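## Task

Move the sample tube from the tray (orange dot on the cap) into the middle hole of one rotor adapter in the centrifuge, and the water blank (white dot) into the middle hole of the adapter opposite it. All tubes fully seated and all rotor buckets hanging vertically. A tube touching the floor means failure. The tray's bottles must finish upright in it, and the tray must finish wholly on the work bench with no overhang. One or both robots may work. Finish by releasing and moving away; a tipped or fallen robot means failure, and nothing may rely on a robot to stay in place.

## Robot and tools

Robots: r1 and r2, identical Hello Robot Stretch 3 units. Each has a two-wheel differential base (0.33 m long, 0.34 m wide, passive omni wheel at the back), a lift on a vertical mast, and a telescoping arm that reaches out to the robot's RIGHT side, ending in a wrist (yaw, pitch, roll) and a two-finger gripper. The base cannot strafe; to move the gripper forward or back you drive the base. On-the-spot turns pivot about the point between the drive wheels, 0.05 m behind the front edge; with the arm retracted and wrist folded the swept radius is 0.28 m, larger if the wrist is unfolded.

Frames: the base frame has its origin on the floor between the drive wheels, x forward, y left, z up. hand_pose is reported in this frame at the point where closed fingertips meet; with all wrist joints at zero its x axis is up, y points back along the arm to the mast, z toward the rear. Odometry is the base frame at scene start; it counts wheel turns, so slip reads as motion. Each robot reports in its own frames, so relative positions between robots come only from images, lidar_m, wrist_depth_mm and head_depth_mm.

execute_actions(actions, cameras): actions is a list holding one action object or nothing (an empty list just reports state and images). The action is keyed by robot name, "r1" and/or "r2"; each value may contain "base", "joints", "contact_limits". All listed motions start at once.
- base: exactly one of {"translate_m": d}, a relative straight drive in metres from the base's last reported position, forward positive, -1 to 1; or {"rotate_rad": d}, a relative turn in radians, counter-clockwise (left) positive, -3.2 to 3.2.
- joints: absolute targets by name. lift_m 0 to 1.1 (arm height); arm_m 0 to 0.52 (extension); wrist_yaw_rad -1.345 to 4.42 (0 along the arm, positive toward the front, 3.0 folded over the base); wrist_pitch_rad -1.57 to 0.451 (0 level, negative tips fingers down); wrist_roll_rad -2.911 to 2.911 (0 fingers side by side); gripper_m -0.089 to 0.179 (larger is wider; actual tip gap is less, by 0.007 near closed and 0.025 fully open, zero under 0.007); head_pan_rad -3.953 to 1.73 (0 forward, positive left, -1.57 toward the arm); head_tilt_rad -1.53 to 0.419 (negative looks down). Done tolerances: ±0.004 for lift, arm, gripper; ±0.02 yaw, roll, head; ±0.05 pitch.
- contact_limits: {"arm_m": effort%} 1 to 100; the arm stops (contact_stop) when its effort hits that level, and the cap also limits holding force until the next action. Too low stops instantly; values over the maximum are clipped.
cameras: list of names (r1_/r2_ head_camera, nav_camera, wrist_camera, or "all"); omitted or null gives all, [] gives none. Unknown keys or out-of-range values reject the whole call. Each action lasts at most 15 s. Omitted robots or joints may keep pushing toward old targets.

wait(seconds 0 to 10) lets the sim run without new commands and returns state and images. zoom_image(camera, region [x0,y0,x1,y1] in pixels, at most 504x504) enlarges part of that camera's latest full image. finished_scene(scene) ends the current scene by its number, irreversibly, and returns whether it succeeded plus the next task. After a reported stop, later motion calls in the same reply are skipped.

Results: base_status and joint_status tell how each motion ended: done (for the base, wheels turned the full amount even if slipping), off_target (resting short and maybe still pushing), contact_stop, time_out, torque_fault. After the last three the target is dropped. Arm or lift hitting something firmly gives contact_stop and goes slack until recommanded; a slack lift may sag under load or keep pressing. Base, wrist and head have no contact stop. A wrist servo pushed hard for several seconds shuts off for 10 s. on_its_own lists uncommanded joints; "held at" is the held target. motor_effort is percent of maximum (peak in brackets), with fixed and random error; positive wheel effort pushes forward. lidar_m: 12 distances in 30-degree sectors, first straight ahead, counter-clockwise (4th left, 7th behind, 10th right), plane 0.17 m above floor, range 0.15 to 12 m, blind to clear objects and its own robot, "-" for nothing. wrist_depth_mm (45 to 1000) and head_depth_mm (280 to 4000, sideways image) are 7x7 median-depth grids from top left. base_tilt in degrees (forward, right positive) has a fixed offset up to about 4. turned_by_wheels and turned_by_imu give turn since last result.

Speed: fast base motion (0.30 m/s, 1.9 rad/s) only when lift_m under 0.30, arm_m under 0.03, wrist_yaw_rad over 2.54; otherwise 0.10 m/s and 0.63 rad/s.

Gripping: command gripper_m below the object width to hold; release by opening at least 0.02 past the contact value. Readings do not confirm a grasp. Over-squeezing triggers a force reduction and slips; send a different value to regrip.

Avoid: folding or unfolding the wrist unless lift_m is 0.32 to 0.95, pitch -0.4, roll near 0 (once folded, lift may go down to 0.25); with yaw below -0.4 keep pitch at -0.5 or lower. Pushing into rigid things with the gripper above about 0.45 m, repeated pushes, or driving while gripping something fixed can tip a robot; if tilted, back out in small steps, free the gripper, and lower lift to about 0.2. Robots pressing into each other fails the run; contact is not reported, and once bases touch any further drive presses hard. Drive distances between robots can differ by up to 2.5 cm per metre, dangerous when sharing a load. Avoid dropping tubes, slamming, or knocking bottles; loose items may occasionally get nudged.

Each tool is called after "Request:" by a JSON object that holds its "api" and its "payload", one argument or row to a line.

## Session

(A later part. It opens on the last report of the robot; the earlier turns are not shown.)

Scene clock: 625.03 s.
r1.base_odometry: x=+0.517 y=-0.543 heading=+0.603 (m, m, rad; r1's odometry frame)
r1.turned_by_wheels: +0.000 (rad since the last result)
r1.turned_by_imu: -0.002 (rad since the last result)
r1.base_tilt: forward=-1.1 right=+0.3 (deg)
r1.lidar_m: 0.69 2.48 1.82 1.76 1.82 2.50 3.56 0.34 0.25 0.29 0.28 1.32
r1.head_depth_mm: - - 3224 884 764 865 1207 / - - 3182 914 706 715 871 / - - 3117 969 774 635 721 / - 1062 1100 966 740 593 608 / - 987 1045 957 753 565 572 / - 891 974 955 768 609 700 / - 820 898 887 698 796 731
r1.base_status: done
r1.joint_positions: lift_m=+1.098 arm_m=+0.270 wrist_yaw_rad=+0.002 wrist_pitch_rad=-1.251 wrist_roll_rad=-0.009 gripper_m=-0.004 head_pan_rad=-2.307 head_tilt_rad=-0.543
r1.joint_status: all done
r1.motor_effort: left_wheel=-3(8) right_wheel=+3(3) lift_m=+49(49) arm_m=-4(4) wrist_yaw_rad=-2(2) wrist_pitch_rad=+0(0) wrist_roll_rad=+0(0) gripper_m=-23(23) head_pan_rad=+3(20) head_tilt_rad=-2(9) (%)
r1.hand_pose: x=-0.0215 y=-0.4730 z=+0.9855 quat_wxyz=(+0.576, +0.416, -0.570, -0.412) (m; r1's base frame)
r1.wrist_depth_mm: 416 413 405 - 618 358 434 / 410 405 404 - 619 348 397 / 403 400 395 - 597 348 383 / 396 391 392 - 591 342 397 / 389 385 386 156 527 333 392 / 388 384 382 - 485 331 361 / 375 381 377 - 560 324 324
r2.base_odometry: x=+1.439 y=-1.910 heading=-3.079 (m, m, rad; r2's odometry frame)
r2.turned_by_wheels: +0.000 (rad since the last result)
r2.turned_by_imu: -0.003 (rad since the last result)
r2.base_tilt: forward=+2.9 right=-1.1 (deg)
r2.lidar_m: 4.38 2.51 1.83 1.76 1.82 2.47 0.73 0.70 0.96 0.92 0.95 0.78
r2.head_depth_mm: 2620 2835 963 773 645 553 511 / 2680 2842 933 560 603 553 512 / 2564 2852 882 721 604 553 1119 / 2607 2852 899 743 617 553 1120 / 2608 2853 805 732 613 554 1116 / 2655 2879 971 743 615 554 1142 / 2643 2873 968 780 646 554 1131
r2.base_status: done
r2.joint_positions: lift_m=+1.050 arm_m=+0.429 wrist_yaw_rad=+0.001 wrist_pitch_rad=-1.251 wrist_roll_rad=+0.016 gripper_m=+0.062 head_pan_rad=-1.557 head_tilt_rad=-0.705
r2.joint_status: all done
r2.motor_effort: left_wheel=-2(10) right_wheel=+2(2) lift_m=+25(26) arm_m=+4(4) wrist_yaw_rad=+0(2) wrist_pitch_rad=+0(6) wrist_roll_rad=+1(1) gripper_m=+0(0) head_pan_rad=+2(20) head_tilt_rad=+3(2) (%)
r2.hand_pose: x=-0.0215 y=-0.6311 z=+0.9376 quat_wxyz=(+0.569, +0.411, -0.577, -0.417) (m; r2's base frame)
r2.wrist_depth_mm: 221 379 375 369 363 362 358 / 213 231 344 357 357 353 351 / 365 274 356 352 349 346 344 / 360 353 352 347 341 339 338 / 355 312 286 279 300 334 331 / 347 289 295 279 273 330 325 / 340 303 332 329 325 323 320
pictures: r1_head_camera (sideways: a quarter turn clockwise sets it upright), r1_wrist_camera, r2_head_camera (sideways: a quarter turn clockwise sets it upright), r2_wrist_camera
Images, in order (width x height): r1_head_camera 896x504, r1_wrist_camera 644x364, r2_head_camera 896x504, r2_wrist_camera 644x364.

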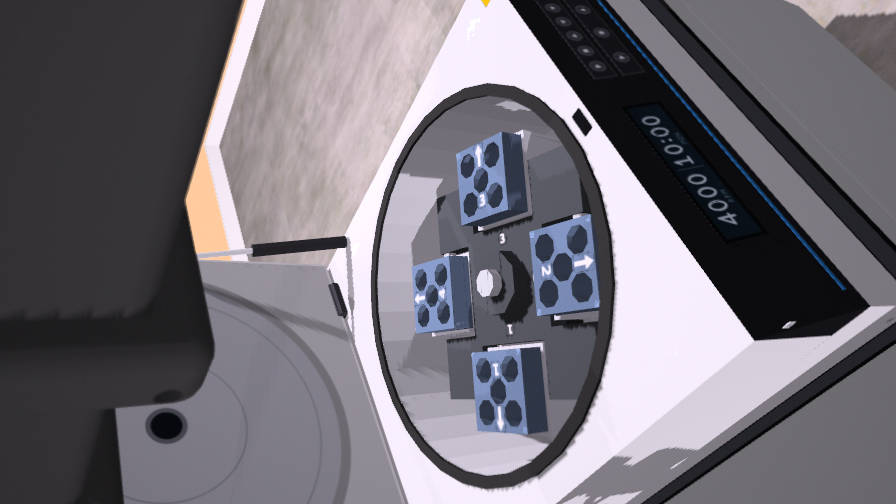

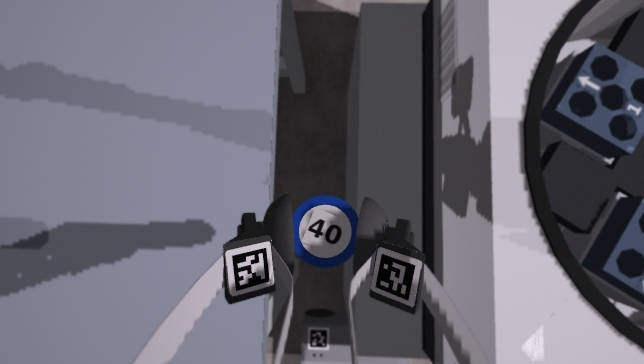

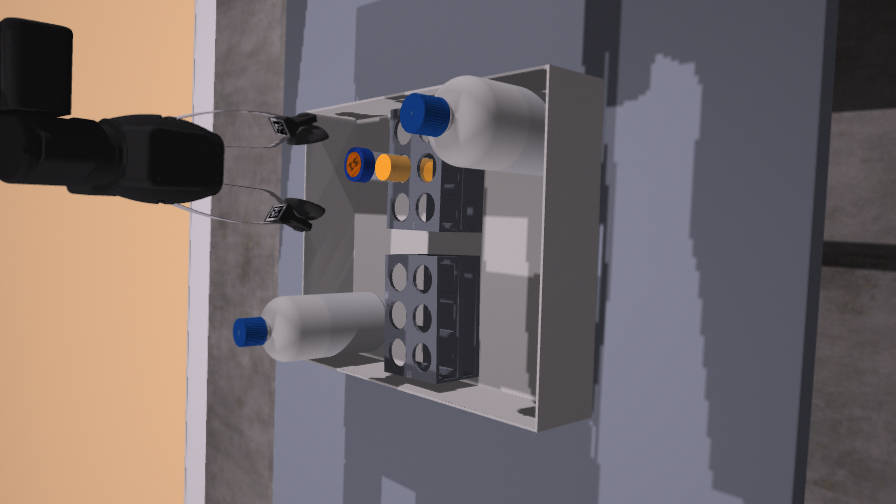

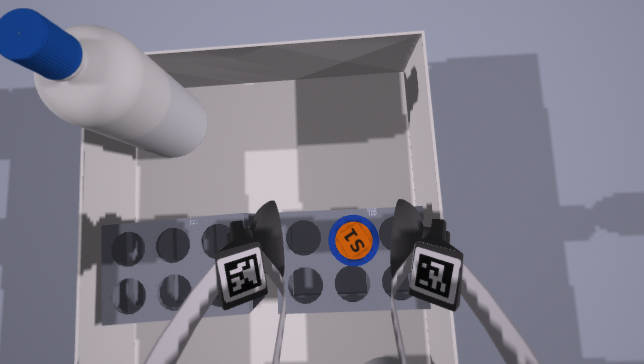

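Request:
{"api": "execute_actions", "payload": {
  "actions": [
    {"r1": {"base": {"translate_m": -0.545}, "joints": {"arm_m": 0.284, "head_pan_rad": -1.57, "head_tilt_rad": -0.8}}, "r2": {"base": {"translate_m": -0.0095}, "joints": {"lift_m": 0.991, "arm_m": 0.423}}}
  ],
  "cameras": ["r1_head_camera", "r1_wrist_camera", "r2_head_camera", "r2_wrist_camera"]
}}

Scene clock: 680.87 s.
r1.base_odometry: x=+0.068 y=-0.852 heading=+0.602 (m, m, rad; r1's odometry frame)
r1.turned_by_wheels: +0.000 (rad since the last result)
r1.turned_by_imu: -0.002 (rad since the last result)
r1.base_tilt: forward=-1.0 right=+0.2 (deg)
r1.lidar_m: 1.23 2.48 1.83 1.76 1.83 2.50 3.01 0.34 0.25 0.24 0.25 0.34
r1.head_depth_mm: 2718 2541 2052 1651 577 710 738 / 737 844 767 642 553 566 747 / - 847 804 717 552 566 754 / 737 848 799 692 550 568 760 / 738 847 852 710 544 569 766 / 742 852 834 715 543 569 766 / 743 850 808 715 548 569 772
r1.base_status: done
r1.joint_positions: lift_m=+1.098 arm_m=+0.284 wrist_yaw_rad=+0.002 wrist_pitch_rad=-1.251 wrist_roll_rad=-0.009 gripper_m=-0.004 head_pan_rad=-1.577 head_tilt_rad=-0.790
r1.joint_status: all done
r1.motor_effort: left_wheel=-3(8) right_wheel=+3(4) lift_m=+48(48) arm_m=+3(3) wrist_yaw_rad=-2(1) wrist_pitch_rad=+0(0) wrist_roll_rad=+0(0) gripper_m=-23(24) head_pan_rad=+4(30) head_tilt_rad=-3(16) (%)
r1.hand_pose: x=-0.0215 y=-0.4864 z=+0.9855 quat_wxyz=(+0.576, +0.416, -0.570, -0.412) (m; r1's base frame)
r1.wrist_depth_mm: 370 421 442 420 362 - - / 374 403 421 410 357 - - / 392 403 413 410 404 - - / 393 409 403 409 404 - - / 376 411 403 156 334 - - / 344 393 395 434 330 - - / 336 352 409 333 328 - -
r2.base_odometry: x=+1.449 y=-1.909 heading=-3.079 (m, m, rad; r2's odometry frame)
r2.turned_by_wheels: +0.000 (rad since the last result)
r2.turned_by_imu: -0.001 (rad since the last result)
r2.base_tilt: forward=+2.9 right=-0.8 (deg)
r2.lidar_m: 4.42 2.51 1.83 1.76 1.82 2.47 1.00 0.69 0.96 0.92 0.95 0.79
r2.head_depth_mm: - 2842 969 773 644 553 511 / - 2834 966 559 604 552 511 / 2592 - 880 716 605 555 1113 / 2594 2873 899 729 617 554 1119 / 2636 2844 806 730 612 554 1123 / 2621 2852 933 727 617 554 1135 / 2654 2882 972 780 646 555 1139
r2.base_status: done
r2.joint_positions: lift_m=+0.991 arm_m=+0.423 wrist_yaw_rad=+0.001 wrist_pitch_rad=-1.252 wrist_roll_rad=+0.016 gripper_m=+0.062 head_pan_rad=-1.557 head_tilt_rad=-0.705
r2.joint_status: all done
r2.motor_effort: left_wheel=-3(9) right_wheel=+2(4) lift_m=+15(24) arm_m=-4(4) wrist_yaw_rad=-1(1) wrist_pitch_rad=+1(1) wrist_roll_rad=+1(1) gripper_m=+0(1) head_pan_rad=+3(2) head_tilt_rad=+2(3) (%)
r2.hand_pose: x=-0.0215 y=-0.6258 z=+0.8791 quat_wxyz=(+0.569, +0.411, -0.577, -0.418) (m; r2's base frame)
r2.wrist_depth_mm: 181 247 264 271 279 299 296 / 193 248 300 298 293 295 289 / 256 295 296 292 288 289 285 / 265 294 290 285 275 284 279 / 231 228 233 160 219 278 275 / 226 224 229 231 231 272 270 / 236 236 274 271 261 269 265
pictures: r1_head_camera (sideways: a quarter turn clockwise sets it upright), r1_wrist_camera, r2_head_camera (sideways: a quarter turn clockwise sets it upright), r2_wrist_camera
Images, in order (width x height): r1_head_camera 896x504, r1_wrist_camera 644x364, r2_head_camera 896x504, r2_wrist_camera 644x364.

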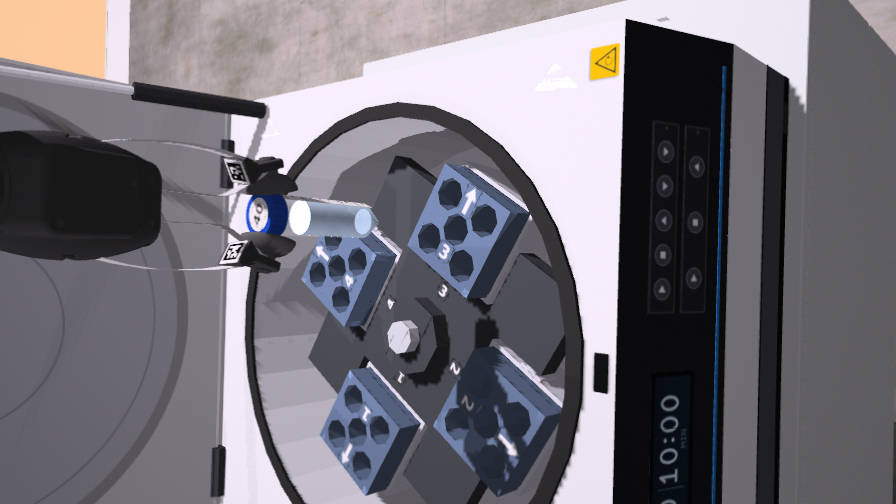

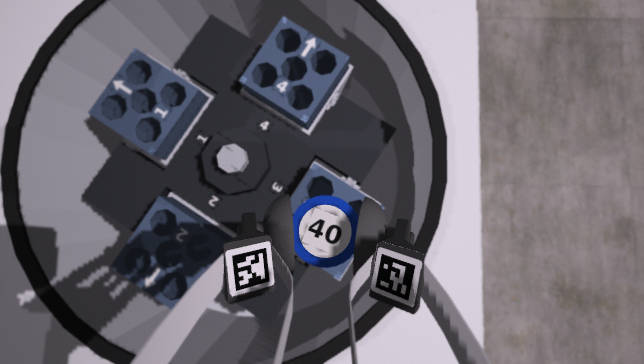

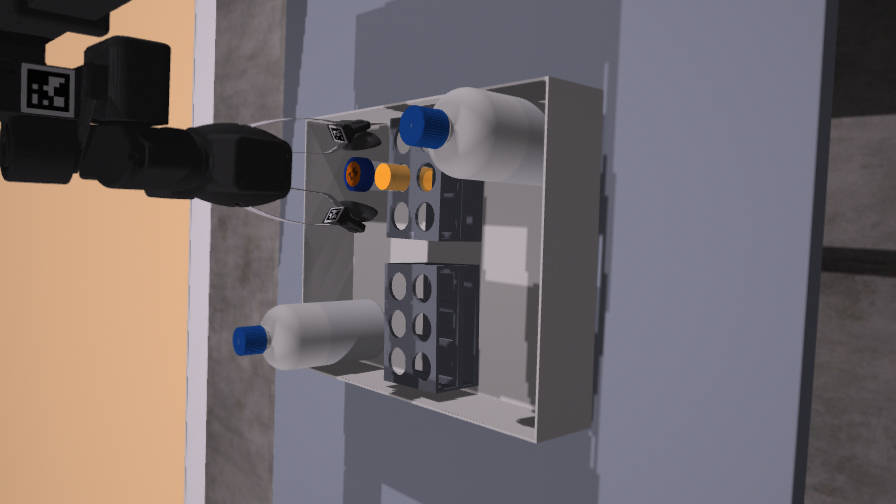

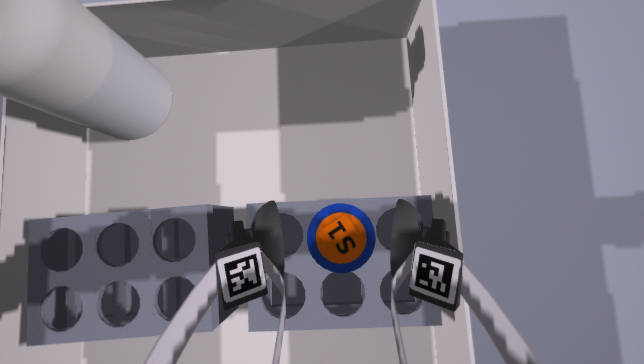

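Request:
{"api": "execute_actions", "payload": {
  "actions": []
}}

Scene clock: 705.93 s.
r1.base_odometry: x=+0.068 y=-0.852 heading=+0.602 (m, m, rad; r1's odometry frame)
r1.turned_by_wheels: +0.000 (rad since the last result)
r1.turned_by_imu: -0.001 (rad since the last result)
r1.base_tilt: forward=-1.0 right=+0.2 (deg)
r1.lidar_m: 1.23 2.49 1.82 1.75 1.83 2.51 3.01 0.34 0.25 0.24 0.25 0.34
r1.head_depth_mm: 2718 2612 2058 1647 578 710 740 / 735 843 768 642 553 565 747 / - 845 803 719 550 567 753 / 740 848 799 692 550 567 761 / 738 848 851 708 545 568 762 / 740 850 837 719 544 569 767 / 744 853 810 717 547 570 773
r1.base_status: done
r1.joint_positions: lift_m=+1.098 arm_m=+0.284 wrist_yaw_rad=+0.002 wrist_pitch_rad=-1.251 wrist_roll_rad=-0.009 gripper_m=-0.004 head_pan_rad=-1.577 head_tilt_rad=-0.790
r1.joint_status: all done
r1.motor_effort: left_wheel=-3(8) right_wheel=+3(4) lift_m=+49(48) arm_m=+3(3) wrist_yaw_rad=-1(1) wrist_pitch_rad=+1(0) wrist_roll_rad=+0(0) gripper_m=-21(24) head_pan_rad=+2(30) head_tilt_rad=-3(16) (%)
r1.hand_pose: x=-0.0215 y=-0.4864 z=+0.9855 quat_wxyz=(+0.576, +0.416, -0.570, -0.412) (m; r1's base frame)
r1.wrist_depth_mm: 370 419 447 424 360 - - / 374 406 419 407 360 - - / 389 402 416 414 406 - - / 395 413 405 409 409 - - / 378 410 401 157 337 - - / 345 390 395 436 331 - - / 332 352 409 332 326 - -
r2.base_odometry: x=+1.449 y=-1.909 heading=-3.079 (m, m, rad; r2's odometry frame)
r2.turned_by_wheels: +0.000 (rad since the last result)
r2.turned_by_imu: +0.000 (rad since the last result)
r2.base_tilt: forward=+3.0 right=-0.9 (deg)
r2.lidar_m: 4.42 2.51 1.83 1.76 1.82 2.46 1.00 0.70 0.96 0.92 0.95 0.79
r2.head_depth_mm: - 2800 965 772 644 551 511 / - 2820 969 559 602 552 513 / 2585 - 879 716 602 554 1118 / 2610 2832 897 730 616 554 1117 / 2634 2847 804 729 612 554 1122 / 2647 2893 936 729 617 554 1137 / 2647 2861 968 777 647 554 1136
r2.base_status: done
r2.joint_positions: lift_m=+0.991 arm_m=+0.423 wrist_yaw_rad=+0.001 wrist_pitch_rad=-1.252 wrist_roll_rad=+0.016 gripper_m=+0.062 head_pan_rad=-1.557 head_tilt_rad=-0.705
r2.joint_status: all done
r2.motor_effort: left_wheel=-3(9) right_wheel=+2(4) lift_m=+15(24) arm_m=-4(4) wrist_yaw_rad=+0(1) wrist_pitch_rad=+1(1) wrist_roll_rad=+1(1) gripper_m=+0(1) head_pan_rad=+2(2) head_tilt_rad=+3(3) (%)
r2.hand_pose: x=-0.0215 y=-0.6258 z=+0.8791 quat_wxyz=(+0.569, +0.411, -0.577, -0.418) (m; r2's base frame)
r2.wrist_depth_mm: 180 246 264 275 278 298 295 / 194 246 301 298 294 296 291 / 256 294 296 292 288 286 285 / 266 294 289 286 272 283 280 / 232 228 234 160 220 278 275 / 225 224 229 232 229 275 270 / 234 236 274 269 261 267 265
pictures: r1_head_camera (sideways: a quarter turn clockwise sets it upright), r1_nav_camera (sideways: a quarter turn counterclockwise sets it upright), r1_wrist_camera, r2_head_camera (sideways: a quarter turn clockwise sets it upright), r2_nav_camera (sideways: a quarter turn counterclockwise sets it upright), r2_wrist_camera
Images, in order (width x height): r1_head_camera 896x504, r1_nav_camera 672x504, r1_wrist_camera 644x364, r2_head_camera 896x504, r2_nav_camera 672x504, r2_wrist_camera 644x364.

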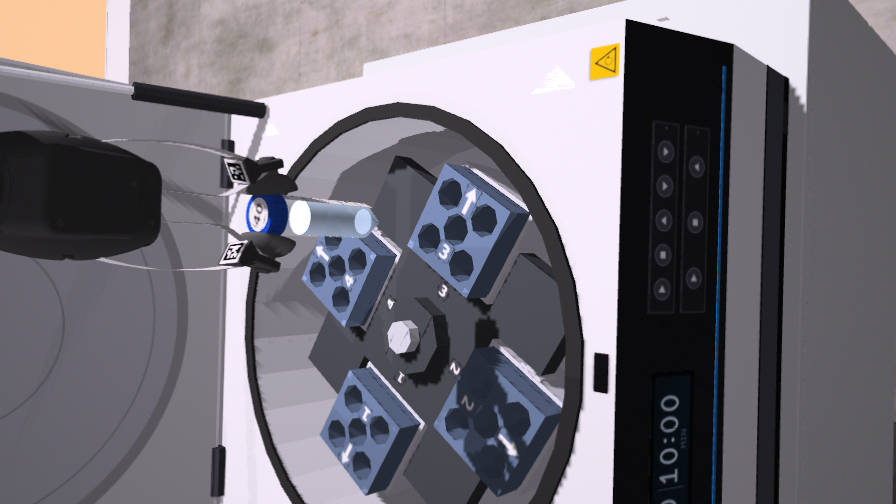

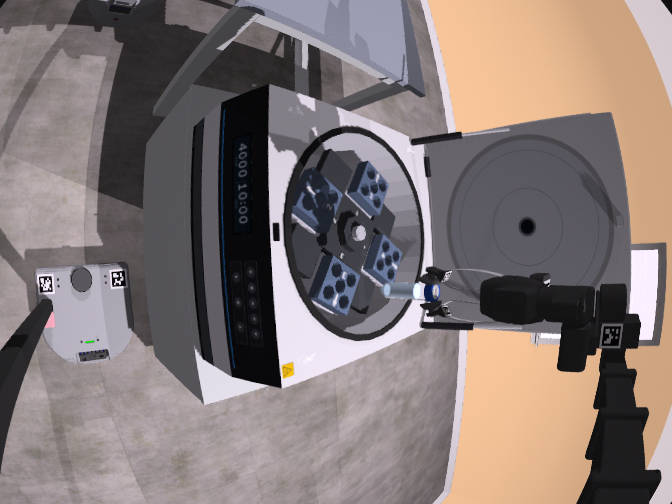

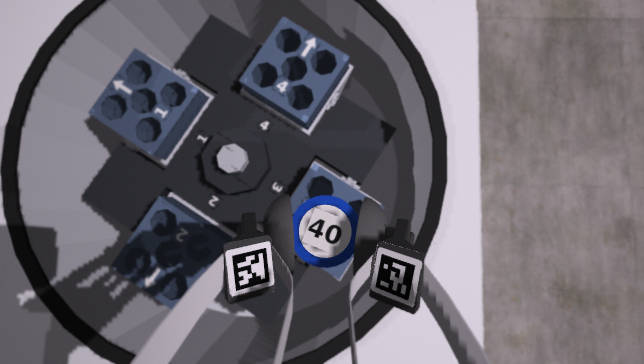

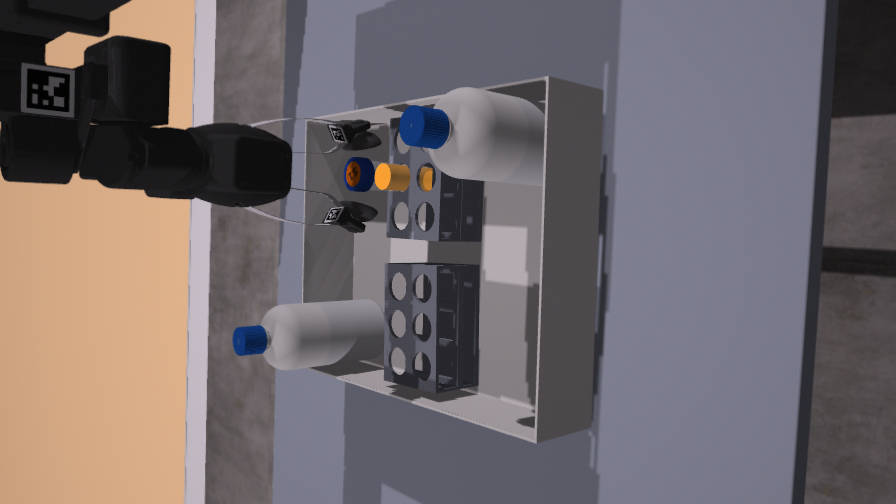

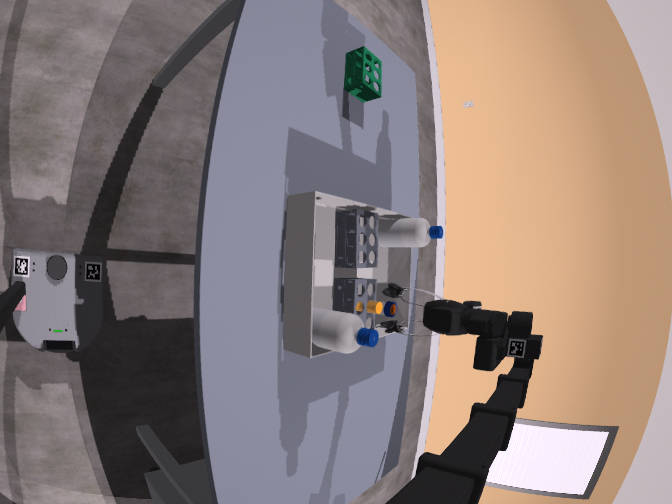

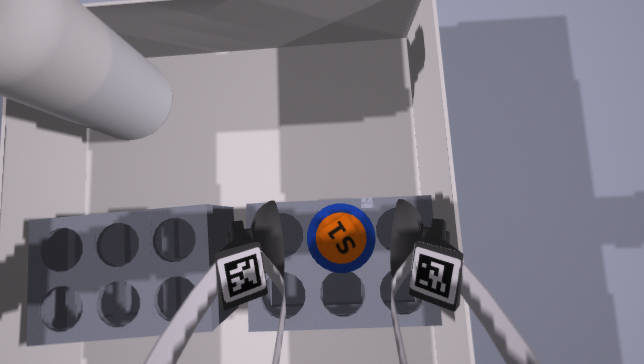

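Request:
{"api": "execute_actions", "payload": {
  "actions": [
    {"r1": {"joints": {"lift_m": 1.015}}, "r2": {"joints": {"gripper_m": -0.005}}}
  ],
  "cameras": ["r1_wrist_camera", "r2_wrist_camera", "r1_head_camera"]
}}

Scene clock: 714.00 s.
r1.base_odometry: x=+0.068 y=-0.852 heading=+0.602 (m, m, rad; r1's odometry frame)
r1.turned_by_wheels: +0.000 (rad since the last result)
r1.turned_by_imu: -0.001 (rad since the last result)
r1.base_tilt: forward=-1.1 right=+0.3 (deg)
r1.lidar_m: 1.23 2.49 1.82 1.76 1.83 2.51 3.02 0.34 0.25 0.24 0.25 0.34
r1.head_depth_mm: 2777 2554 2075 1654 575 712 738 / - 844 768 643 554 565 745 / - - 805 710 550 566 752 / 725 849 840 683 549 567 757 / 739 848 852 712 546 569 763 / 739 853 836 717 543 570 768 / 743 848 809 718 547 571 771
r1.base_status: not commanded
r1.joint_positions: lift_m=+1.015 arm_m=+0.284 wrist_yaw_rad=+0.002 wrist_pitch_rad=-1.251 wrist_roll_rad=-0.009 gripper_m=-0.004 head_pan_rad=-1.577 head_tilt_rad=-0.790
r1.joint_status: all done
r1.motor_effort: left_wheel=-3(3) right_wheel=+3(2) lift_m=+26(39) arm_m=+3(3) wrist_yaw_rad=+0(1) wrist_pitch_rad=+0(0) wrist_roll_rad=+0(0) gripper_m=-21(22) head_pan_rad=+3(4) head_tilt_rad=-3(3) (%)
r1.hand_pose: x=-0.0215 y=-0.4864 z=+0.9033 quat_wxyz=(+0.576, +0.416, -0.570, -0.412) (m; r1's base frame)
r1.wrist_depth_mm: 330 348 340 326 307 272 - / 316 322 335 335 334 269 - / 355 331 312 328 330 264 - / 329 329 325 300 361 259 - / 348 299 325 156 290 256 - / 314 296 317 319 252 253 - / 297 320 350 332 248 249 -
r2.base_odometry: x=+1.449 y=-1.909 heading=-3.079 (m, m, rad; r2's odometry frame)
r2.turned_by_wheels: +0.000 (rad since the last result)
r2.turned_by_imu: -0.001 (rad since the last result)
r2.base_tilt: forward=+3.0 right=-1.0 (deg)
r2.lidar_m: 4.41 2.50 1.84 1.76 1.81 2.46 1.00 0.70 0.96 0.92 0.96 0.79
r2.head_depth_mm: - 2822 965 771 646 553 510 / - 2855 966 559 599 551 512 / 2611 - 868 715 604 554 1120 / 2623 2819 900 731 618 552 1112 / 2630 2835 806 731 614 553 1114 / 2631 2836 935 730 617 554 1136 / 2665 2884 972 777 646 556 1136
r2.base_status: not commanded
r2.joint_positions: lift_m=+0.991 arm_m=+0.423 wrist_yaw_rad=+0.001 wrist_pitch_rad=-1.252 wrist_roll_rad=+0.016 gripper_m=-0.004 head_pan_rad=-1.557 head_tilt_rad=-0.705
r2.joint_status: all done
r2.motor_effort: left_wheel=-3(3) right_wheel=+2(1) lift_m=+15(14) arm_m=-4(3) wrist_yaw_rad=-1(0) wrist_pitch_rad=+1(1) wrist_roll_rad=+1(1) gripper_m=-18(90) head_pan_rad=+2(2) head_tilt_rad=+3(2) (%)
r2.hand_pose: x=-0.0215 y=-0.6258 z=+0.8791 quat_wxyz=(+0.569, +0.411, -0.577, -0.418) (m; r2's base frame)
r2.wrist_depth_mm: 180 246 265 273 277 299 298 / 193 246 301 296 293 293 292 / 257 295 297 292 290 286 283 / 266 294 289 286 271 283 280 / 231 228 243 159 221 278 273 / 226 223 234 247 215 275 271 / 234 264 274 270 267 269 265
pictures: r1_head_camera (sideways: a quarter turn clockwise sets it upright), r1_wrist_camera, r2_wrist_camera
Images, in order (width x height): r1_head_camera 896x504, r1_wrist_camera 644x364, r2_wrist_camera 644x364.

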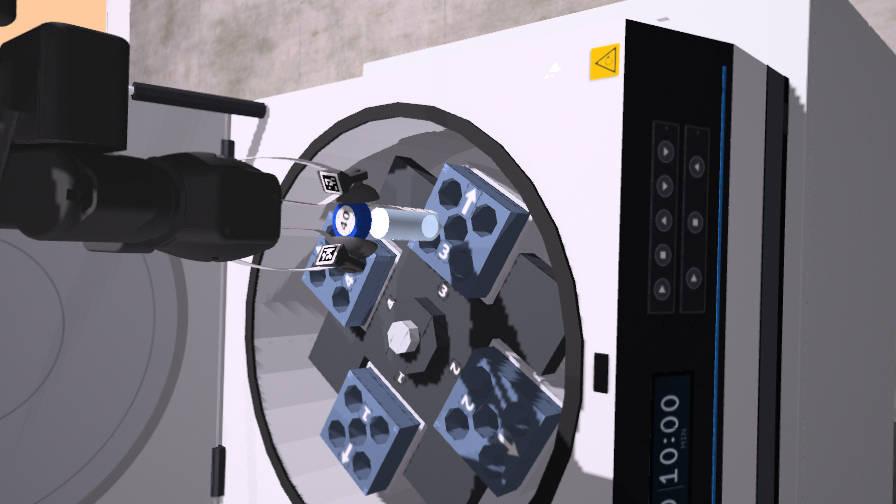

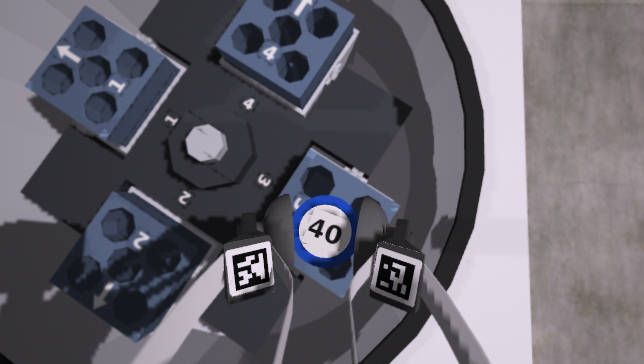

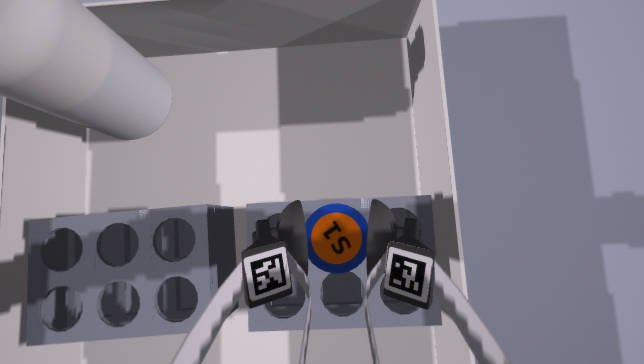

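Request:
{"api": "zoom_image", "payload": {
  "camera": "r1_wrist_camera",
  "region": [220, 120, 440, 320]
}}

Request:
{"api": "zoom_image", "payload": {
  "camera": "r1_head_camera",
  "region": [300, 140, 560, 320]
}}

Region (220, 120, 440, 320) of r1_wrist_camera's 644x364 image, scaled by 2.291; it fills the top 458 rows of this view, and the rest is white.

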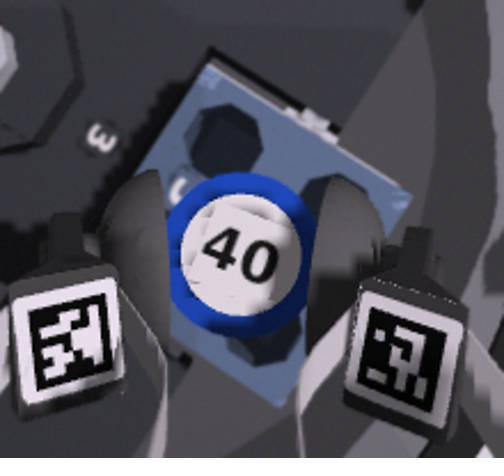

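Region (300, 140, 560, 320) of r1_head_camera's 896x504 image, scaled by 1.938, with more detail than that image has; it fills the top 349 rows of this view, and the rest is white.

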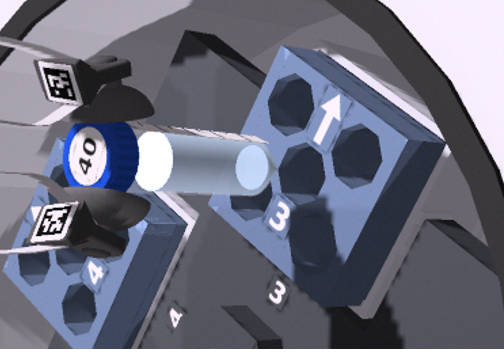

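Request:
{"api": "execute_actions", "payload": {
  "actions": [
    {"r1": {"joints": {"lift_m": 0.908}}, "r2": {"joints": {"lift_m": 1.098}}}
  ],
  "cameras": ["r1_wrist_camera", "r2_wrist_camera", "r1_head_camera", "r2_head_camera"]
}}

Scene clock: 724.13 s.
r1.base_odometry: x=+0.068 y=-0.852 heading=+0.602 (m, m, rad; r1's odometry frame)
r1.turned_by_wheels: +0.000 (rad since the last result)
r1.turned_by_imu: -0.001 (rad since the last result)
r1.base_tilt: forward=-1.1 right=+0.2 (deg)
r1.lidar_m: 1.23 2.49 1.82 1.76 1.83 2.51 3.00 0.34 0.25 0.24 0.25 0.34
r1.head_depth_mm: 2675 - 2062 1344 566 710 740 / 712 - 748 643 553 566 747 / 724 - 806 717 550 567 753 / 736 848 843 677 550 568 761 / 740 849 852 709 545 569 763 / 741 850 834 716 544 569 767 / 745 846 808 720 547 571 770
r1.base_status: not commanded
r1.joint_positions: lift_m=+0.908 arm_m=+0.284 wrist_yaw_rad=+0.002 wrist_pitch_rad=-1.251 wrist_roll_rad=-0.009 gripper_m=-0.004 head_pan_rad=-1.577 head_tilt_rad=-0.790
r1.joint_status: all done
r1.motor_effort: left_wheel=-3(3) right_wheel=+3(3) lift_m=+26(28) arm_m=+3(3) wrist_yaw_rad=-1(1) wrist_pitch_rad=+0(0) wrist_roll_rad=+0(0) gripper_m=-22(23) head_pan_rad=+3(3) head_tilt_rad=-3(3) (%)
r1.hand_pose: x=-0.0215 y=-0.4864 z=+0.7963 quat_wxyz=(+0.576, +0.416, -0.570, -0.412) (m; r1's base frame)
r1.wrist_depth_mm: 214 232 230 228 258 194 160 / 229 208 225 225 226 202 157 / 226 203 222 222 287 201 154 / 223 221 220 191 283 193 152 / 192 218 218 156 256 179 151 / 197 213 214 194 226 159 149 / 187 212 211 284 222 144 147
r2.base_odometry: x=+1.449 y=-1.909 heading=-3.079 (m, m, rad; r2's odometry frame)
r2.turned_by_wheels: +0.000 (rad since the last result)
r2.turned_by_imu: -0.001 (rad since the last result)
r2.base_tilt: forward=+2.9 right=-1.0 (deg)
r2.lidar_m: 4.42 2.50 1.83 1.76 1.82 2.47 1.00 0.69 0.96 0.92 0.95 0.79
r2.head_depth_mm: 2579 2831 963 773 644 551 512 / 2571 2828 933 559 600 554 512 / 2558 2883 869 723 603 554 1118 / 2606 2855 898 727 616 554 1122 / 2623 2839 806 730 611 555 1117 / 2649 2895 932 731 617 554 1138 / 2658 2889 972 775 648 554 1133
r2.base_status: not commanded
r2.joint_positions: lift_m=+1.098 arm_m=+0.423 wrist_yaw_rad=+0.001 wrist_pitch_rad=-1.253 wrist_roll_rad=+0.016 gripper_m=-0.004 head_pan_rad=-1.557 head_tilt_rad=-0.705
r2.joint_status: all done
r2.motor_effort: left_wheel=-3(3) right_wheel=+2(2) lift_m=+25(29) arm_m=-3(4) wrist_yaw_rad=+0(1) wrist_pitch_rad=+2(2) wrist_roll_rad=+1(1) gripper_m=-17(17) head_pan_rad=+2(2) head_tilt_rad=+2(2) (%)
r2.hand_pose: x=-0.0215 y=-0.6256 z=+0.9855 quat_wxyz=(+0.569, +0.412, -0.577, -0.418) (m; r2's base frame)
r2.wrist_depth_mm: 437 431 429 423 420 410 407 / 425 269 392 398 406 405 403 / 419 297 405 402 398 400 395 / 410 400 399 397 392 392 385 / 407 346 335 159 384 385 379 / 397 339 359 378 378 380 374 / 388 380 378 374 370 371 367
pictures: r1_head_camera (sideways: a quarter turn clockwise sets it upright), r1_wrist_camera, r2_head_camera (sideways: a quarter turn clockwise sets it upright), r2_wrist_camera
Images, in order (width x height): r1_head_camera 896x504, r1_wrist_camera 644x364, r2_head_camera 896x504, r2_wrist_camera 644x364.

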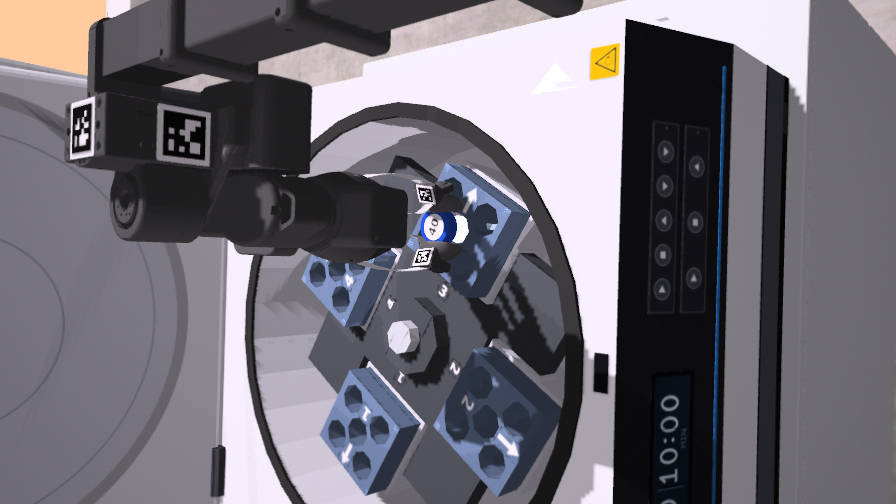

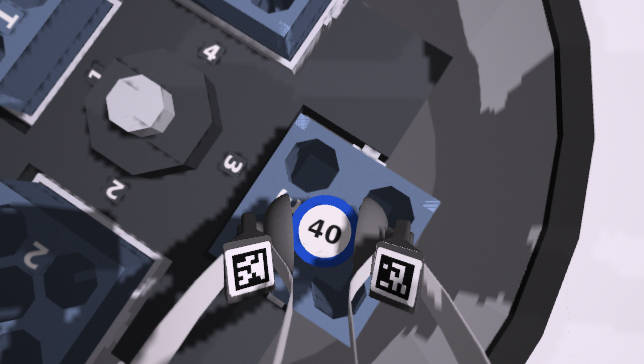

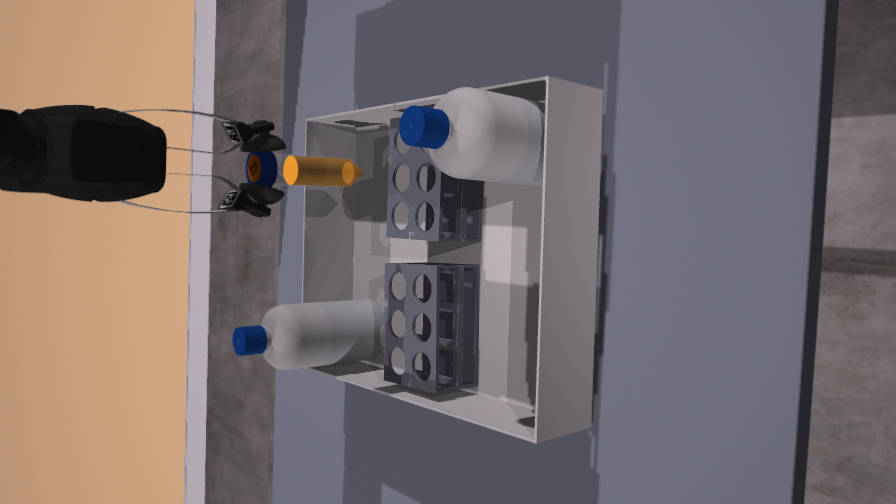

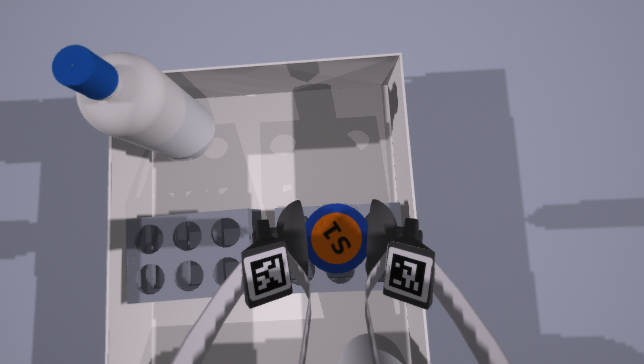

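Request:
{"api": "execute_actions", "payload": {
  "actions": [
    {"r1": {"joints": {"lift_m": 0.905, "gripper_m": 0.095}}, "r2": {"base": {"translate_m": -0.07}, "joints": {"arm_m": 0.438}}}
  ],
  "cameras": ["r1_wrist_camera", "r2_wrist_camera", "r1_head_camera"]
}}

Scene clock: 814.13 s.
r1.base_odometry: x=+0.068 y=-0.852 heading=+0.602 (m, m, rad; r1's odometry frame)
r1.turned_by_wheels: +0.000 (rad since the last result)
r1.turned_by_imu: -0.001 (rad since the last result)
r1.base_tilt: forward=-1.0 right=+0.3 (deg)
r1.lidar_m: 1.16 2.49 1.83 1.76 1.83 2.51 3.01 0.34 0.25 0.24 0.25 0.34
r1.head_depth_mm: 2711 - 2060 1039 564 710 736 / 711 - 747 642 552 565 747 / 723 - - 708 551 567 752 / 740 851 846 681 549 567 755 / 740 848 853 709 545 569 764 / 739 850 837 717 544 569 769 / 743 850 809 717 546 572 776
r1.base_status: not commanded
r1.joint_positions: lift_m=+0.905 arm_m=+0.284 wrist_yaw_rad=+0.002 wrist_pitch_rad=-1.251 wrist_roll_rad=-0.009 gripper_m=+0.095 head_pan_rad=-1.577 head_tilt_rad=-0.790
r1.joint_status: all done
r1.motor_effort: left_wheel=-3(3) right_wheel=+3(3) lift_m=+27(24) arm_m=+3(3) wrist_yaw_rad=-2(2) wrist_pitch_rad=+0(0) wrist_roll_rad=+0(0) gripper_m=+0(97) head_pan_rad=+3(4) head_tilt_rad=-3(3) (%)
r1.hand_pose: x=-0.0215 y=-0.4864 z=+0.7933 quat_wxyz=(+0.576, +0.416, -0.570, -0.412) (m; r1's base frame)
r1.wrist_depth_mm: 215 229 227 225 254 193 156 / 226 203 224 223 222 202 155 / 223 200 218 218 288 201 152 / 219 217 216 188 274 194 149 / 189 215 233 157 204 171 148 / 192 190 210 184 210 145 146 / 184 208 207 286 209 147 144
r2.base_odometry: x=+1.518 y=-1.905 heading=-3.080 (m, m, rad; r2's odometry frame)
r2.turned_by_wheels: +0.000 (rad since the last result)
r2.turned_by_imu: -0.001 (rad since the last result)
r2.base_tilt: forward=+2.9 right=-1.1 (deg)
r2.lidar_m: 4.50 2.50 1.84 1.76 1.81 2.46 1.01 0.63 0.96 0.92 0.95 0.86
r2.head_depth_mm: 2561 2816 962 772 646 554 511 / 2547 2849 968 774 646 553 1115 / 2559 2855 873 713 606 553 1116 / 2595 2852 895 711 603 553 1116 / 2624 2827 897 729 616 554 1112 / 2655 2878 808 730 616 554 1141 / 2650 2905 967 726 619 555 1137
r2.base_status: done
r2.joint_positions: lift_m=+1.098 arm_m=+0.438 wrist_yaw_rad=+0.001 wrist_pitch_rad=-1.253 wrist_roll_rad=+0.016 gripper_m=-0.004 head_pan_rad=-1.557 head_tilt_rad=-0.705
r2.joint_status: all done
r2.motor_effort: left_wheel=-2(9) right_wheel=+2(3) lift_m=+25(25) arm_m=+4(5) wrist_yaw_rad=-1(1) wrist_pitch_rad=+2(2) wrist_roll_rad=+1(0) gripper_m=-18(16) head_pan_rad=+3(2) head_tilt_rad=+2(2) (%)
r2.hand_pose: x=-0.0215 y=-0.6397 z=+0.9855 quat_wxyz=(+0.569, +0.412, -0.577, -0.418) (m; r2's base frame)
r2.wrist_depth_mm: 433 433 428 424 418 415 407 / 423 420 394 410 407 406 399 / 275 364 408 407 399 396 391 / 367 403 401 397 395 388 385 / 364 390 388 159 390 383 379 / 343 332 344 375 379 379 373 / 357 383 378 375 376 370 362
pictures: r1_head_camera (sideways: a quarter turn clockwise sets it upright), r1_wrist_camera, r2_wrist_camera
Images, in order (width x height): r1_head_camera 896x504, r1_wrist_camera 644x364, r2_wrist_camera 644x364.

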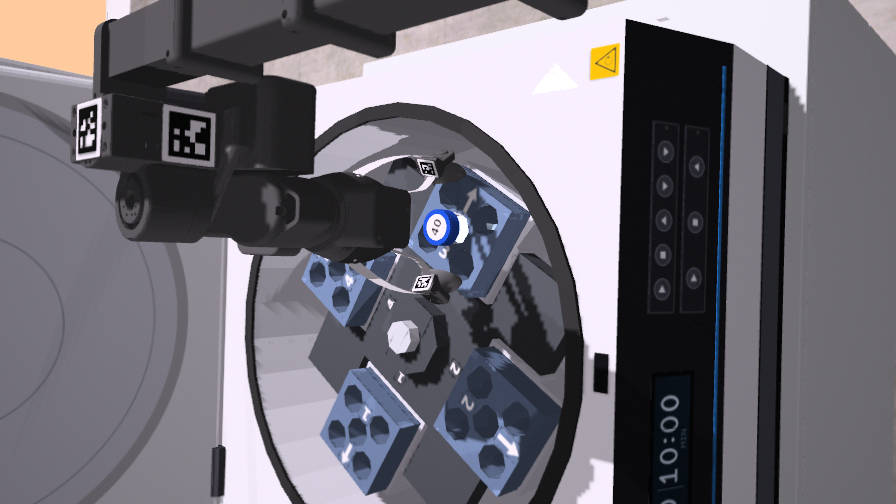

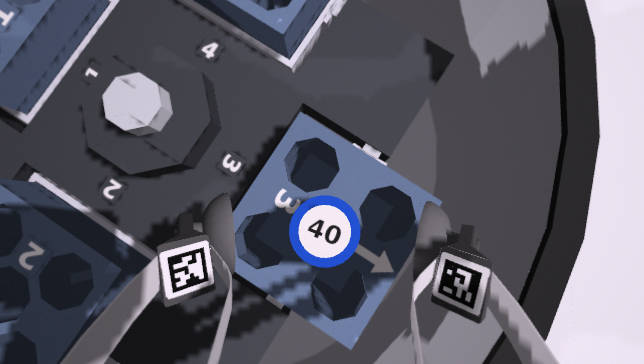

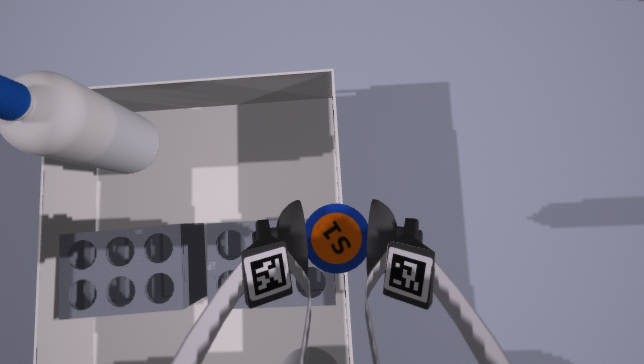

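Request:
{"api": "execute_actions", "payload": {
  "actions": [
    {"r1": {"joints": {"lift_m": 1.02}}, "r2": {"base": {"translate_m": -0.72}}}
  ],
  "cameras": ["r1_wrist_camera", "r2_wrist_camera", "r2_nav_camera"]
}}

Scene clock: 847.30 s.
r1.base_odometry: x=+0.068 y=-0.852 heading=+0.602 (m, m, rad; r1's odometry frame)
r1.turned_by_wheels: +0.000 (rad since the last result)
r1.turned_by_imu: -0.002 (rad since the last result)
r1.base_tilt: forward=-1.1 right=+0.3 (deg)
r1.lidar_m: 0.49 0.46 1.82 1.76 1.83 2.52 3.00 0.34 0.25 0.24 0.25 0.34
r1.head_depth_mm: 2741 2582 2049 1648 576 709 738 / - 847 778 644 552 565 747 / - - 833 723 551 564 752 / 731 853 830 685 550 567 759 / 741 850 854 708 544 570 765 / 739 852 834 717 543 571 766 / 743 848 809 717 546 571 772
r1.base_status: not commanded
r1.joint_positions: lift_m=+1.020 arm_m=+0.284 wrist_yaw_rad=+0.002 wrist_pitch_rad=-1.251 wrist_roll_rad=-0.009 gripper_m=+0.095 head_pan_rad=-1.577 head_tilt_rad=-0.790
r1.joint_status: all done
r1.motor_effort: left_wheel=-3(3) right_wheel=+3(3) lift_m=+48(55) arm_m=+3(3) wrist_yaw_rad=+0(2) wrist_pitch_rad=+0(0) wrist_roll_rad=+0(0) gripper_m=+0(0) head_pan_rad=+3(2) head_tilt_rad=-3(3) (%)
r1.hand_pose: x=-0.0215 y=-0.4864 z=+0.9075 quat_wxyz=(+0.576, +0.416, -0.570, -0.412) (m; r1's base frame)
r1.wrist_depth_mm: 329 352 348 326 307 277 - / 323 331 343 337 338 272 - / 360 336 319 333 334 269 - / 337 331 327 329 360 265 - / 347 301 327 299 365 261 - / 321 299 320 358 321 - - / 292 339 355 340 253 251 -
r2.base_odometry: x=+2.237 y=-1.861 heading=-3.080 (m, m, rad; r2's odometry frame)
r2.turned_by_wheels: +0.000 (rad since the last result)
r2.turned_by_imu: -0.004 (rad since the last result)
r2.base_tilt: forward=+3.0 right=-1.0 (deg)
r2.lidar_m: 1.56 2.52 1.82 1.75 1.81 2.43 0.48 0.37 0.27 0.26 0.30 1.30
r2.head_depth_mm: 726 794 851 728 628 606 630 / 2563 2818 2237 1026 881 777 679 / 2565 2853 2172 1828 947 809 703 / 2645 2844 2189 1814 1538 1345 1181 / 2658 2882 968 772 661 576 773 / 2652 2861 968 776 645 553 1140 / 2652 2883 967 776 646 554 1156
r2.base_status: done
r2.joint_positions: lift_m=+1.098 arm_m=+0.438 wrist_yaw_rad=+0.001 wrist_pitch_rad=-1.253 wrist_roll_rad=+0.016 gripper_m=-0.004 head_pan_rad=-1.557 head_tilt_rad=-0.705
r2.joint_status: not commanded
r2.motor_effort: left_wheel=-2(8) right_wheel=+2(2) lift_m=+25(25) arm_m=+4(4) wrist_yaw_rad=+0(0) wrist_pitch_rad=+2(2) wrist_roll_rad=+1(1) gripper_m=-18(18) head_pan_rad=+2(2) head_tilt_rad=+3(2) (%)
r2.hand_pose: x=-0.0215 y=-0.6397 z=+0.9855 quat_wxyz=(+0.569, +0.412, -0.577, -0.418) (m; r2's base frame)
r2.wrist_depth_mm: 436 432 425 - - 328 355 / 429 423 419 - 496 356 353 / 420 416 417 - 502 353 409 / 414 407 404 - 526 347 397 / 404 400 397 158 406 340 373 / 394 396 388 - 577 336 382 / 392 386 383 - 571 338 383
pictures: r1_wrist_camera, r2_nav_camera (sideways: a quarter turn counterclockwise sets it upright), r2_wrist_camera
Images, in order (width x height): r1_wrist_camera 644x364, r2_nav_camera 672x504, r2_wrist_camera 644x364.

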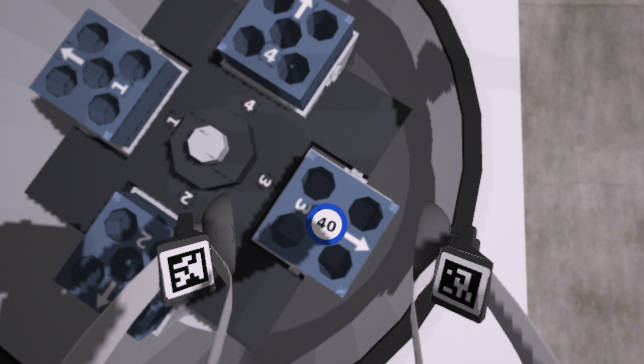

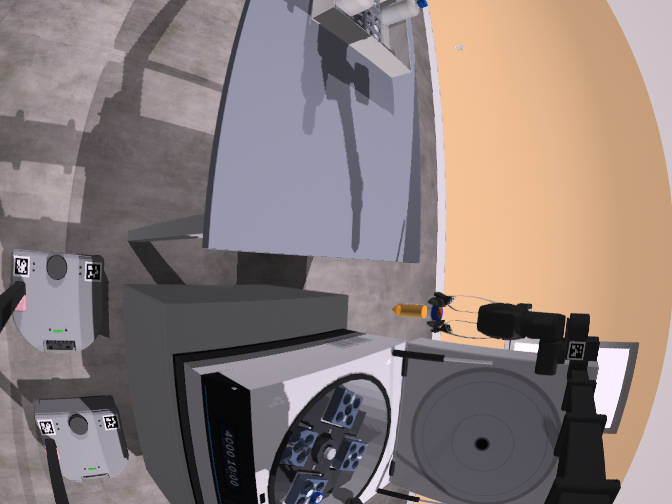

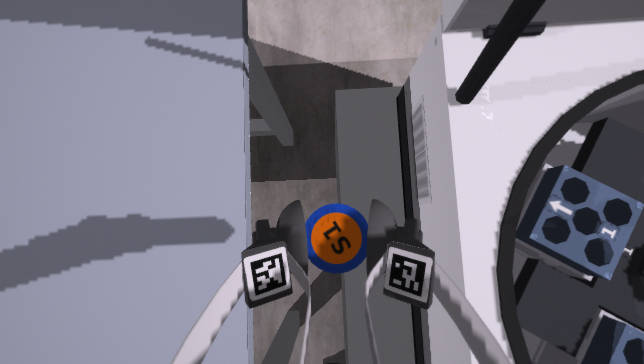

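Request:
{"api": "zoom_image", "payload": {
  "camera": "r2_wrist_camera",
  "region": [484, 140, 644, 300]
}}

Region (484, 140, 644, 300) of r2_wrist_camera's 644x364 image, scaled by 3.150.

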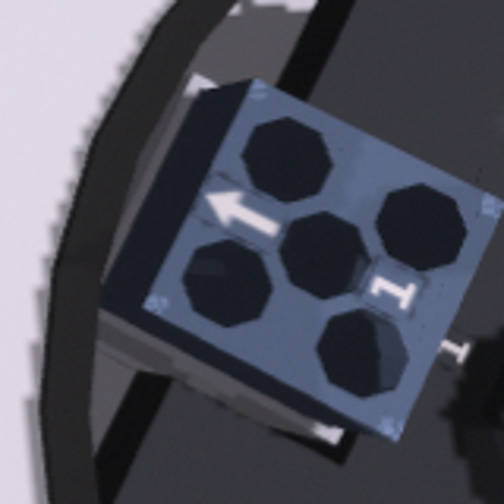

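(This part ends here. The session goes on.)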